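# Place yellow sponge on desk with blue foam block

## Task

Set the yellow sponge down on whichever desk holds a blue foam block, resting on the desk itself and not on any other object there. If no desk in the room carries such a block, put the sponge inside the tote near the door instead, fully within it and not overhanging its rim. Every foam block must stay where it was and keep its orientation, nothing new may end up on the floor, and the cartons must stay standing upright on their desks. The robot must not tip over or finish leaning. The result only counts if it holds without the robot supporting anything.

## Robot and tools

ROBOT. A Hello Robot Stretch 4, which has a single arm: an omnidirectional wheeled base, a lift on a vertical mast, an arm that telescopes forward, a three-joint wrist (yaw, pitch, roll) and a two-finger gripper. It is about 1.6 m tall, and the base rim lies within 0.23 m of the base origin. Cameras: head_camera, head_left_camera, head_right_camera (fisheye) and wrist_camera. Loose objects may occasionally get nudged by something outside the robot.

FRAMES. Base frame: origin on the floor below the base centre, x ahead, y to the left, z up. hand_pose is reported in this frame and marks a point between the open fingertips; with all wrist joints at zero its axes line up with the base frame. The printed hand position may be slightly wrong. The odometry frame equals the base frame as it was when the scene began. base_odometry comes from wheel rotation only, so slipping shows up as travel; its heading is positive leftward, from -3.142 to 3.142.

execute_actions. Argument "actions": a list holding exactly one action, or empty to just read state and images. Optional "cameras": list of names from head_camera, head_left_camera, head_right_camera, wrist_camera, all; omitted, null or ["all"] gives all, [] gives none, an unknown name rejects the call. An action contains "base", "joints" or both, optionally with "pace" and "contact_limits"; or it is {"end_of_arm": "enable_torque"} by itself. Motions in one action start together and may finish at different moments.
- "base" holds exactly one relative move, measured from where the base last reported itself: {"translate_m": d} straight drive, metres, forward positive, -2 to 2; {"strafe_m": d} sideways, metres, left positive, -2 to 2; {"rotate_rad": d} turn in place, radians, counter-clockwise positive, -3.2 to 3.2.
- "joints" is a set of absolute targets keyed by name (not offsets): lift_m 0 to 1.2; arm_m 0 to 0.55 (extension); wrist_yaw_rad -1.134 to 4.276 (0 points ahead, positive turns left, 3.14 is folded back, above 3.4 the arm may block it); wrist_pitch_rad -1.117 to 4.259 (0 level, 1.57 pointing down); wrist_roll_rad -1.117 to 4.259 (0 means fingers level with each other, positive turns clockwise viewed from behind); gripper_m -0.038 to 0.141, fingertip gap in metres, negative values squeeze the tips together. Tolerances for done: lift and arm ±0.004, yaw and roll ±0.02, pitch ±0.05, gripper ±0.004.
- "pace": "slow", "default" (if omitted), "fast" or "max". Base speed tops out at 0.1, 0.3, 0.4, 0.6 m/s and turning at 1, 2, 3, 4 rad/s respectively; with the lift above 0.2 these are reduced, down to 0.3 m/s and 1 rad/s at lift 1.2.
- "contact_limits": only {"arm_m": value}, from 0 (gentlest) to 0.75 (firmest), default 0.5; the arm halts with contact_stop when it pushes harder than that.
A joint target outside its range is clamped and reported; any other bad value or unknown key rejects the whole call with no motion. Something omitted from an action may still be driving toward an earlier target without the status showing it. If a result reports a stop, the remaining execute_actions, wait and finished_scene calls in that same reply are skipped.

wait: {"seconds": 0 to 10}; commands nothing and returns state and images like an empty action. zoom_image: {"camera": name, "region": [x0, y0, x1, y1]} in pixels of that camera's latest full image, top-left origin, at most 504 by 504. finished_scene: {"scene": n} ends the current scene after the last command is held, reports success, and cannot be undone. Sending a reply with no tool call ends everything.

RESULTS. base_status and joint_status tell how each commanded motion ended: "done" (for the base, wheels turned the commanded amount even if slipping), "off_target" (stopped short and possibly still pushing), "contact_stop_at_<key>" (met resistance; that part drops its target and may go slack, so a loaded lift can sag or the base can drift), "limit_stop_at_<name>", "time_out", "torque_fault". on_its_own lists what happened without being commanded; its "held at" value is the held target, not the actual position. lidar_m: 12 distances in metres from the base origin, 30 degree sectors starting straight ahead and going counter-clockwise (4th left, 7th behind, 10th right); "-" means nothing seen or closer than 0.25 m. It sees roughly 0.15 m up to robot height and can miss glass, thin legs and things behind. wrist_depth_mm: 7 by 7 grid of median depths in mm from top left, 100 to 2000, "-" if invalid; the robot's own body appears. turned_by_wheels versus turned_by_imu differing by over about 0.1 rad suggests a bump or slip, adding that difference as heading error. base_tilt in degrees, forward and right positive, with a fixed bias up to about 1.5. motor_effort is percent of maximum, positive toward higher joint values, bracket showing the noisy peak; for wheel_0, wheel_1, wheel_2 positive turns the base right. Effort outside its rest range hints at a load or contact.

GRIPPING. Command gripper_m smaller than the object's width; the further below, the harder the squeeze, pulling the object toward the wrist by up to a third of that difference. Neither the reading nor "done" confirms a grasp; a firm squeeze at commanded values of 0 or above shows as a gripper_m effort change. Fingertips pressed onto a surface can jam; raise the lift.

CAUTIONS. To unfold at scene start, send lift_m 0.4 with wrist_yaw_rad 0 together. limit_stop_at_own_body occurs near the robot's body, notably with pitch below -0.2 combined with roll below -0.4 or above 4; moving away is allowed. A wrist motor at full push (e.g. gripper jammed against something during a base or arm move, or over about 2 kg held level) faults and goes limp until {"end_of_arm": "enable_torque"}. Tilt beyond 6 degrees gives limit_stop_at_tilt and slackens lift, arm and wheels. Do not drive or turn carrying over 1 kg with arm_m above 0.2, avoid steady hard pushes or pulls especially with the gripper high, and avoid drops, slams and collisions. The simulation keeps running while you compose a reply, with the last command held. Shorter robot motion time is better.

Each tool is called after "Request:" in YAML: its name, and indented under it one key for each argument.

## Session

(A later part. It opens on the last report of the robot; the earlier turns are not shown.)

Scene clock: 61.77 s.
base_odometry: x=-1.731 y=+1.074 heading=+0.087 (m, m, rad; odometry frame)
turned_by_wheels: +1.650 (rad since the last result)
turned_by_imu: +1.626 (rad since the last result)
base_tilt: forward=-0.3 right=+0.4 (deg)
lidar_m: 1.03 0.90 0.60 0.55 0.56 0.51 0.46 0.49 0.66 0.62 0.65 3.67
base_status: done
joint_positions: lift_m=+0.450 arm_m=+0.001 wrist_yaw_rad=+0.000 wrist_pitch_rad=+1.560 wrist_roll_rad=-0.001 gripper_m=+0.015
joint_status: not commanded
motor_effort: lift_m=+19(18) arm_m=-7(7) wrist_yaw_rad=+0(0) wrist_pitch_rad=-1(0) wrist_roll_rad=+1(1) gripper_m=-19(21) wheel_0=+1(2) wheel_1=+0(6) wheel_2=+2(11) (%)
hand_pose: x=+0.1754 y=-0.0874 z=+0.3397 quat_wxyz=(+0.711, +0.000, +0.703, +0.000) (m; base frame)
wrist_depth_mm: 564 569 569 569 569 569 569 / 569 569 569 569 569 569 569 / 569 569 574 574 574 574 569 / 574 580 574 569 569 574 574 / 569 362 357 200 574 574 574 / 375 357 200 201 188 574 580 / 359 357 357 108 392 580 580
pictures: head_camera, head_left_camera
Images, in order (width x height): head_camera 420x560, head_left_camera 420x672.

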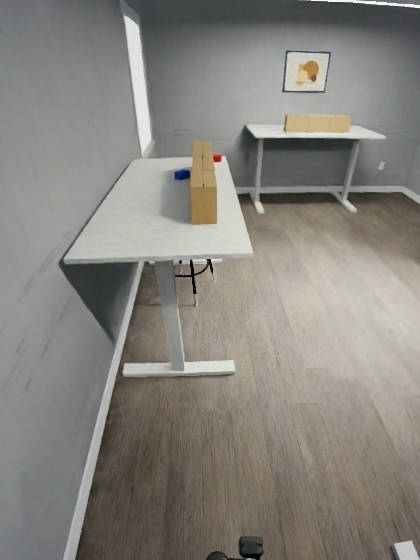

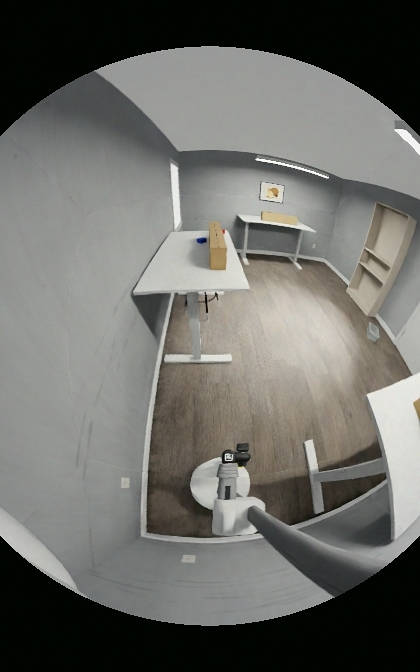

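Request:
execute_actions:
  actions:
    - {"base":{"translate_m":0.5},"joints":{"lift_m":1.195},"pace":"fast"}
  cameras: []

Request:
execute_actions:
  actions:
    - {"base":{"strafe_m":0.17},"pace":"default"}
  cameras: ["head_camera","head_left_camera","wrist_camera"]

Scene clock: 66.90 s.
base_odometry: x=-1.233 y=+1.117 heading=+0.087 (m, m, rad; odometry frame)
turned_by_wheels: +0.000 (rad since the last result)
turned_by_imu: +0.001 (rad since the last result)
base_tilt: forward=-0.4 right=+0.5 (deg)
lidar_m: 0.53 0.58 0.64 0.56 0.61 0.80 0.95 0.96 0.62 0.68 2.54 3.19
base_status: done
joint_positions: lift_m=+1.195 arm_m=+0.001 wrist_yaw_rad=+0.000 wrist_pitch_rad=+1.560 wrist_roll_rad=-0.001 gripper_m=+0.015
joint_status: all done
motor_effort: lift_m=+20(22) arm_m=-7(7) wrist_yaw_rad=+0(1) wrist_pitch_rad=-1(1) wrist_roll_rad=+0(1) gripper_m=-21(20) wheel_0=-1(6) wheel_1=+0(5) wheel_2=+0(12) (%)
hand_pose: x=+0.1754 y=-0.0874 z=+1.0846 quat_wxyz=(+0.711, +0.000, +0.703, +0.000) (m; base frame)
wrist_depth_mm: 1060 1308 1281 1308 1336 1336 1336 / 1060 1336 1336 1336 1336 1336 1336 / 1060 1336 1336 1336 1366 1336 1336 / 1060 1336 1336 1366 1336 1336 1336 / 1042 1336 1118 200 1336 1366 1336 / 1042 1281 200 200 187 1336 1336 / 1025 1366 1336 108 1366 1308 1336
pictures: none
No camera images: the call's "cameras" was empty. Leave "cameras" out to get every camera's image.

Scene clock: 68.80 s.
base_odometry: x=-1.248 y=+1.286 heading=+0.087 (m, m, rad; odometry frame)
turned_by_wheels: +0.000 (rad since the last result)
turned_by_imu: +0.001 (rad since the last result)
base_tilt: forward=-0.5 right=+0.6 (deg)
lidar_m: 0.52 0.57 0.46 0.41 0.42 0.58 0.99 1.03 0.82 0.82 2.71 0.55
base_status: done
joint_positions: lift_m=+1.195 arm_m=+0.001 wrist_yaw_rad=+0.000 wrist_pitch_rad=+1.560 wrist_roll_rad=-0.001 gripper_m=+0.015
joint_status: not commanded
motor_effort: lift_m=+19(20) arm_m=-7(7) wrist_yaw_rad=+0(0) wrist_pitch_rad=-1(1) wrist_roll_rad=+1(0) gripper_m=-20(20) wheel_0=+2(11) wheel_1=+0(6) wheel_2=+0(0) (%)
hand_pose: x=+0.1754 y=-0.0874 z=+1.0846 quat_wxyz=(+0.711, +0.000, +0.703, +0.000) (m; base frame)
wrist_depth_mm: 820 1229 1336 1336 1336 1336 1336 / 820 1229 1336 1336 1336 1336 1336 / 809 1205 1336 1336 1336 1336 1336 / 809 1205 1336 1336 1336 1336 1366 / 798 1205 1138 200 1336 1336 1366 / 788 976 200 200 187 1336 1366 / 788 1182 1366 108 1366 1366 1366
pictures: head_camera, head_left_camera, wrist_camera
camera_calibration (this result's frames):
wrist_camera: T_world_to_cam=[[0.0257602, -0.998889, 0.0394486, -0.143608], [-0.999594, -0.0252569, 0.0132054, 0.212866], [-0.0121943, -0.0397727, -0.999134, 1.30656], [0, 0, 0, 1]] pos_world=[0.232411, -0.0861065, 1.30829]
Images, in order (width x height): head_camera 420x560, head_left_camera 420x672, wrist_camera 616x392.

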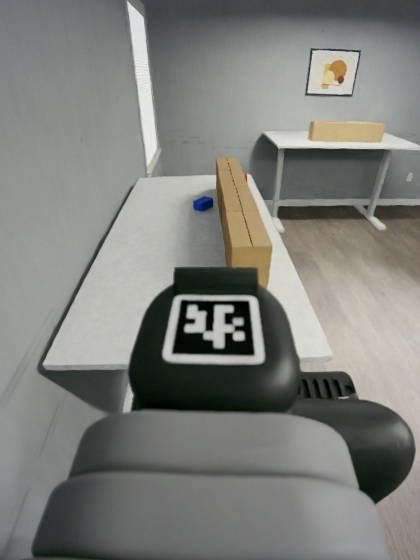

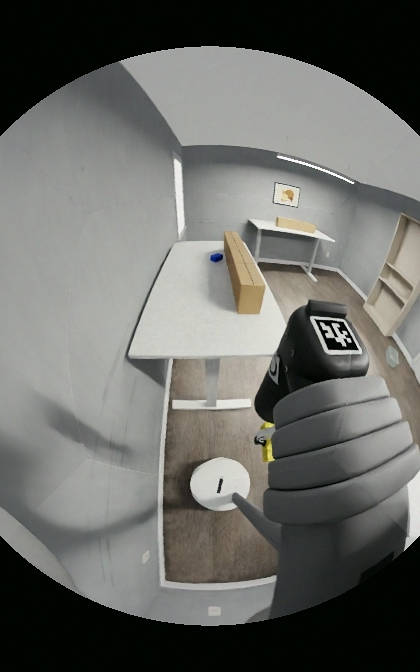

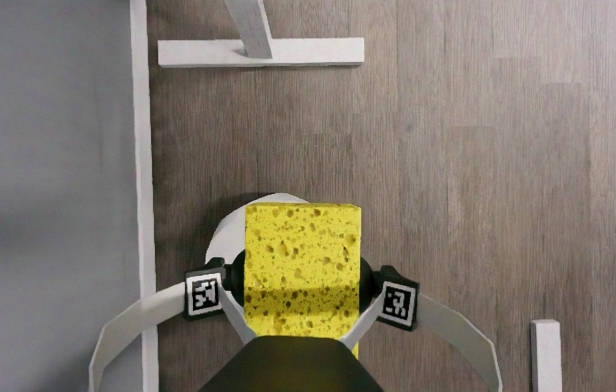

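Request:
execute_actions:
  actions:
    - {"base":{"rotate_rad":0.3},"pace":"fast"}
  cameras: []

Request:
execute_actions:
  actions:
    - {"joints":{"arm_m":0.54},"pace":"fast"}
  cameras: ["head_left_camera","wrist_camera"]

Scene clock: 70.60 s.
base_odometry: x=-1.248 y=+1.286 heading=+0.387 (m, m, rad; odometry frame)
turned_by_wheels: +0.300 (rad since the last result)
turned_by_imu: +0.296 (rad since the last result)
base_tilt: forward=-0.5 right=+0.4 (deg)
lidar_m: 0.52 0.50 0.41 0.40 0.51 0.84 0.97 0.92 0.79 3.20 3.43 0.52
base_status: done
joint_positions: lift_m=+1.195 arm_m=+0.001 wrist_yaw_rad=+0.000 wrist_pitch_rad=+1.560 wrist_roll_rad=-0.001 gripper_m=+0.015
joint_status: not commanded
motor_effort: lift_m=+20(20) arm_m=-7(7) wrist_yaw_rad=+0(0) wrist_pitch_rad=-1(1) wrist_roll_rad=+1(1) gripper_m=-19(19) wheel_0=+0(3) wheel_1=-1(4) wheel_2=+0(3) (%)
hand_pose: x=+0.1754 y=-0.0874 z=+1.0846 quat_wxyz=(+0.711, +0.000, +0.703, +0.000) (m; base frame)
wrist_depth_mm: 621 866 1281 1308 1336 1336 1308 / 654 931 1308 1336 1336 1366 1336 / 691 1008 1366 1336 1366 1336 1336 / 732 1098 1336 1336 1336 1336 1336 / 778 1229 1118 200 1336 1366 1336 / 842 1098 200 200 188 1336 1336 / 904 1366 1366 109 1366 1336 1336
pictures: none
No camera images: the call's "cameras" was empty. Leave "cameras" out to get every camera's image.

Scene clock: 72.77 s.
base_odometry: x=-1.248 y=+1.286 heading=+0.386 (m, m, rad; odometry frame)
turned_by_wheels: +0.000 (rad since the last result)
turned_by_imu: +0.001 (rad since the last result)
base_tilt: forward=-0.3 right=+0.6 (deg)
lidar_m: 0.52 0.49 0.44 0.41 0.50 0.82 0.98 0.93 0.80 3.25 3.43 0.52
base_status: not commanded
joint_positions: lift_m=+1.195 arm_m=+0.539 wrist_yaw_rad=+0.000 wrist_pitch_rad=+1.560 wrist_roll_rad=+0.000 gripper_m=+0.015
joint_status: all done
motor_effort: lift_m=+20(20) arm_m=+8(7) wrist_yaw_rad=-1(1) wrist_pitch_rad=+0(1) wrist_roll_rad=+0(0) gripper_m=-20(20) wheel_0=+0(0) wheel_1=-1(1) wheel_2=-1(1) (%)
hand_pose: x=+0.7127 y=-0.0874 z=+1.0846 quat_wxyz=(+0.711, +0.000, +0.703, +0.000) (m; base frame)
wrist_depth_mm: 359 359 362 362 357 359 343 / 359 359 362 359 362 362 317 / 362 362 362 362 362 364 294 / 362 364 364 362 364 364 297 / 364 366 364 200 364 364 364 / 366 364 200 201 188 366 364 / 661 366 366 108 368 368 366
pictures: head_left_camera, wrist_camera
camera_calibration (this result's frames):
wrist_camera: T_world_to_cam=[[0.0259647, -0.998884, 0.0394522, -0.157597], [-0.999591, -0.0254689, 0.0130197, 0.750133], [-0.0120003, -0.0397741, -0.999137, 1.31298], [0, 0, 0, 1]] pos_world=[0.769674, -0.0860937, 1.3083]
Images, in order (width x height): head_left_camera 420x672, wrist_camera 616x392.

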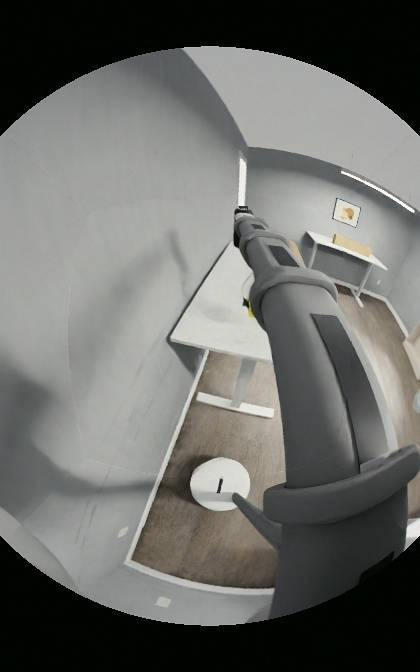

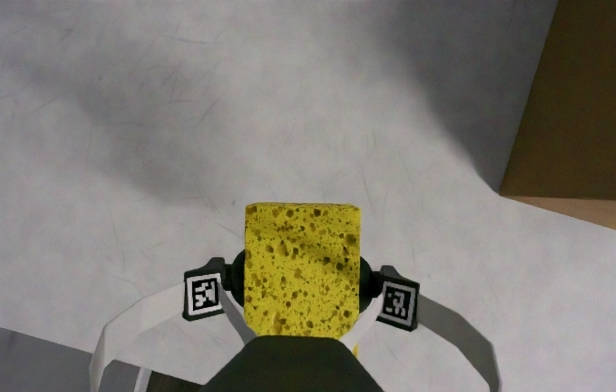

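Request:
execute_actions:
  actions:
    - {"joints":{"lift_m":1.105}}
  cameras: ["wrist_camera"]

Scene clock: 74.57 s.
base_odometry: x=-1.248 y=+1.286 heading=+0.386 (m, m, rad; odometry frame)
turned_by_wheels: +0.000 (rad since the last result)
turned_by_imu: +0.001 (rad since the last result)
base_tilt: forward=-0.4 right=+0.5 (deg)
lidar_m: 0.49 0.51 0.41 0.42 0.49 0.86 1.00 0.94 0.79 3.25 3.44 0.52
base_status: not commanded
joint_positions: lift_m=+1.105 arm_m=+0.539 wrist_yaw_rad=+0.000 wrist_pitch_rad=+1.560 wrist_roll_rad=+0.000 gripper_m=+0.015
joint_status: all done
motor_effort: lift_m=+15(19) arm_m=+8(8) wrist_yaw_rad=+0(0) wrist_pitch_rad=-1(0) wrist_roll_rad=+0(1) gripper_m=-20(21) wheel_0=+0(0) wheel_1=-1(1) wheel_2=-1(1) (%)
hand_pose: x=+0.7127 y=-0.0874 z=+0.9950 quat_wxyz=(+0.711, +0.000, +0.703, +0.000) (m; base frame)
wrist_depth_mm: 270 270 270 270 270 271 271 / 271 271 271 271 271 271 271 / 272 272 272 272 272 273 272 / 272 272 273 273 273 272 273 / 273 273 273 200 273 273 273 / 274 273 200 200 188 274 276 / 276 274 274 108 276 276 274
pictures: wrist_camera
camera_calibration (this result's frames):
wrist_camera: T_world_to_cam=[[0.0259647, -0.998884, 0.0394522, -0.154062], [-0.999591, -0.0254688, 0.01302, 0.751301], [-0.0120007, -0.0397741, -0.999137, 1.22345], [0, 0, 0, 1]] pos_world=[0.769676, -0.0860937, 1.21869]
Images, in order (width x height): wrist_camera 616x392.

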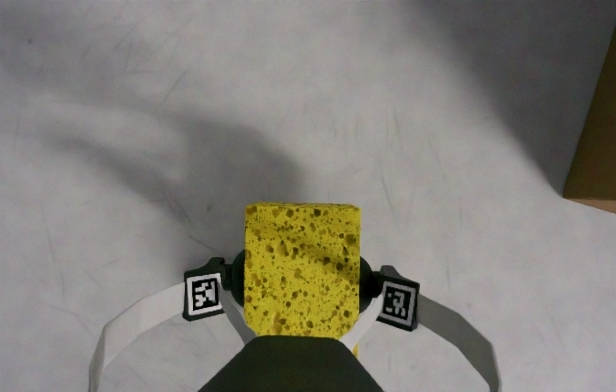

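Request:
execute_actions:
  actions:
    - {"joints":{"lift_m":1.088},"pace":"slow"}
  cameras: []

Request:
execute_actions:
  actions:
    - {"joints":{"gripper_m":0.1}}
  cameras: ["wrist_camera"]

Request:
execute_actions:
  actions:
    - {"joints":{"lift_m":1.195}}
  cameras: ["wrist_camera"]

Request:
execute_actions:
  actions:
    - {"joints":{"arm_m":0.0},"pace":"fast"}
  cameras: ["head_camera","head_left_camera"]

Scene clock: 75.83 s.
base_odometry: x=-1.248 y=+1.286 heading=+0.386 (m, m, rad; odometry frame)
turned_by_wheels: +0.000 (rad since the last result)
turned_by_imu: +0.001 (rad since the last result)
base_tilt: forward=-0.2 right=+0.5 (deg)
lidar_m: 0.51 0.52 0.41 0.42 0.49 0.83 0.97 0.94 0.78 3.25 3.40 0.55
base_status: not commanded
joint_positions: lift_m=+1.088 arm_m=+0.539 wrist_yaw_rad=+0.000 wrist_pitch_rad=+1.560 wrist_roll_rad=+0.000 gripper_m=+0.015
joint_status: all done
motor_effort: lift_m=+15(15) arm_m=+8(8) wrist_yaw_rad=-1(1) wrist_pitch_rad=+0(0) wrist_roll_rad=+0(0) gripper_m=-21(20) wheel_0=+0(0) wheel_1=-1(1) wheel_2=-1(1) (%)
hand_pose: x=+0.7127 y=-0.0874 z=+0.9780 quat_wxyz=(+0.711, +0.000, +0.703, +0.000) (m; base frame)
wrist_depth_mm: 252 253 253 253 253 254 253 / 254 254 255 254 254 254 254 / 254 255 254 255 255 255 255 / 255 255 255 255 256 256 256 / 256 256 256 200 257 256 256 / 257 257 200 200 188 257 258 / 257 257 258 108 259 258 258
pictures: none
No camera images: the call's "cameras" was empty. Leave "cameras" out to get every camera's image.

Scene clock: 77.50 s.
base_odometry: x=-1.248 y=+1.286 heading=+0.386 (m, m, rad; odometry frame)
turned_by_wheels: +0.000 (rad since the last result)
turned_by_imu: +0.001 (rad since the last result)
base_tilt: forward=-0.3 right=+0.5 (deg)
lidar_m: 0.53 0.50 0.41 0.39 0.47 0.87 0.96 0.94 0.78 3.27 3.45 0.54
base_status: not commanded
joint_positions: lift_m=+1.088 arm_m=+0.539 wrist_yaw_rad=+0.000 wrist_pitch_rad=+1.560 wrist_roll_rad=+0.000 gripper_m=+0.100
joint_status: all done
motor_effort: lift_m=+15(15) arm_m=+8(8) wrist_yaw_rad=-1(1) wrist_pitch_rad=+0(0) wrist_roll_rad=+0(0) gripper_m=+0(20) wheel_0=+0(0) wheel_1=-1(1) wheel_2=-1(1) (%)
hand_pose: x=+0.7127 y=-0.0874 z=+0.9780 quat_wxyz=(+0.711, +0.000, +0.703, +0.000) (m; base frame)
wrist_depth_mm: 253 253 253 253 253 253 253 / 253 254 254 254 255 254 254 / 255 254 255 256 255 255 255 / 255 256 255 255 256 256 256 / 256 256 255 211 256 257 257 / 258 256 213 211 210 257 257 / 258 258 258 109 258 258 258
pictures: wrist_camera
camera_calibration (this result's frames):
wrist_camera: T_world_to_cam=[[0.0259664, -0.998884, 0.039451, -0.153392], [-0.99959, -0.0254688, 0.013065, 0.751467], [-0.0120456, -0.0397741, -0.999136, 1.20651], [0, 0, 0, 1]] pos_world=[0.769676, -0.0860937, 1.20171]
Images, in order (width x height): wrist_camera 616x392.

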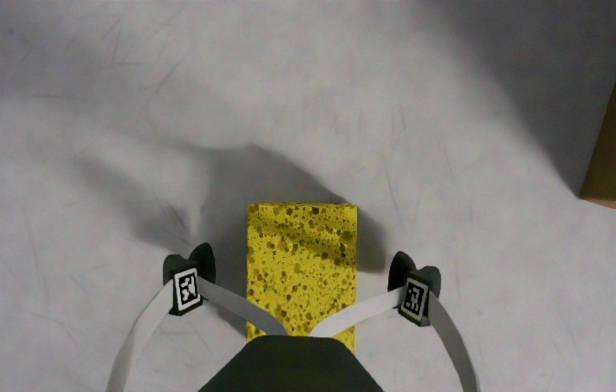

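Scene clock: 78.97 s.
base_odometry: x=-1.248 y=+1.286 heading=+0.386 (m, m, rad; odometry frame)
turned_by_wheels: +0.000 (rad since the last result)
turned_by_imu: +0.001 (rad since the last result)
base_tilt: forward=-0.5 right=+0.5 (deg)
lidar_m: 0.52 0.52 0.43 0.40 0.49 0.86 0.98 0.92 0.82 3.25 3.42 0.52
base_status: not commanded
joint_positions: lift_m=+1.195 arm_m=+0.539 wrist_yaw_rad=+0.000 wrist_pitch_rad=+1.560 wrist_roll_rad=+0.000 gripper_m=+0.100
joint_status: all done
motor_effort: lift_m=+20(21) arm_m=+8(8) wrist_yaw_rad=+0(1) wrist_pitch_rad=+0(0) wrist_roll_rad=+0(0) gripper_m=-1(0) wheel_0=+0(0) wheel_1=-1(1) wheel_2=-1(1) (%)
hand_pose: x=+0.7127 y=-0.0874 z=+1.0845 quat_wxyz=(+0.711, +0.000, +0.703, +0.000) (m; base frame)
wrist_depth_mm: 359 359 362 359 362 359 343 / 362 362 362 362 362 362 315 / 362 362 362 362 362 364 293 / 364 364 364 364 364 364 297 / 364 364 364 319 364 364 366 / 364 364 366 320 209 366 366 / 661 366 368 108 366 368 366
pictures: wrist_camera
camera_calibration (this result's frames):
wrist_camera: T_world_to_cam=[[0.0259667, -0.998884, 0.039451, -0.157596], [-0.99959, -0.0254691, 0.013065, 0.750077], [-0.0120456, -0.0397741, -0.999136, 1.31298], [0, 0, 0, 1]] pos_world=[0.769678, -0.0860937, 1.30827]
Images, in order (width x height): wrist_camera 616x392.

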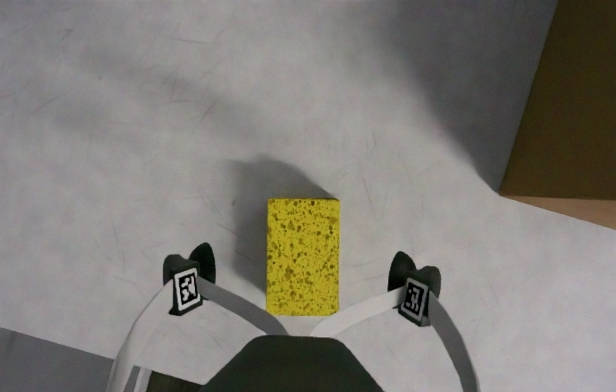

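Scene clock: 81.13 s.
base_odometry: x=-1.248 y=+1.286 heading=+0.386 (m, m, rad; odometry frame)
turned_by_wheels: +0.000 (rad since the last result)
turned_by_imu: +0.001 (rad since the last result)
base_tilt: forward=-0.4 right=+0.4 (deg)
lidar_m: 0.52 0.51 0.41 0.40 0.48 0.84 0.97 0.91 0.80 3.26 3.44 0.53
base_status: not commanded
joint_positions: lift_m=+1.195 arm_m=+0.001 wrist_yaw_rad=+0.000 wrist_pitch_rad=+1.560 wrist_roll_rad=+0.000 gripper_m=+0.100
joint_status: all done
motor_effort: lift_m=+20(20) arm_m=-7(4) wrist_yaw_rad=+1(1) wrist_pitch_rad=-1(1) wrist_roll_rad=+0(0) gripper_m=+0(1) wheel_0=+0(0) wheel_1=-1(1) wheel_2=-1(1) (%)
hand_pose: x=+0.1754 y=-0.0874 z=+1.0845 quat_wxyz=(+0.711, +0.000, +0.703, +0.000) (m; base frame)
wrist_depth_mm: 621 866 1281 1308 1336 1308 1336 / 654 931 1336 1336 1336 1336 1336 / 691 1008 1336 1336 1336 1336 1336 / 732 1118 1336 1336 1336 1366 1336 / 778 1182 1118 1118 1366 1336 1336 / 842 1182 1118 1118 209 1336 1366 / 904 1308 1336 108 1336 1366 1366
pictures: head_camera, head_left_camera
Images, in order (width x height): head_camera 420x560, head_left_camera 420x672.

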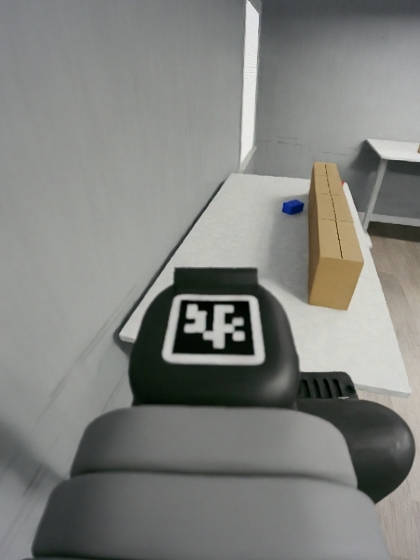

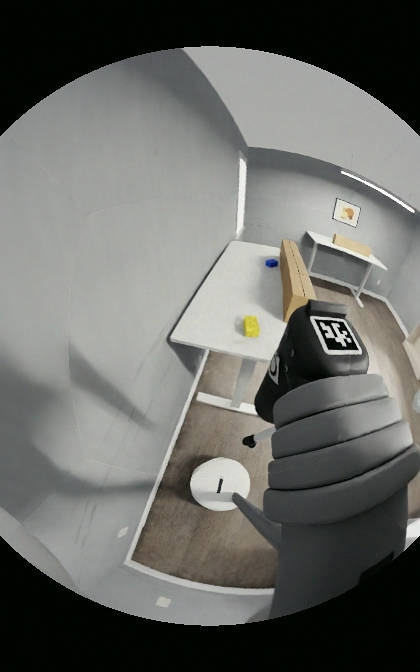

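Request:
finished_scene:
  scene: 2

The scene is finished: the task was done.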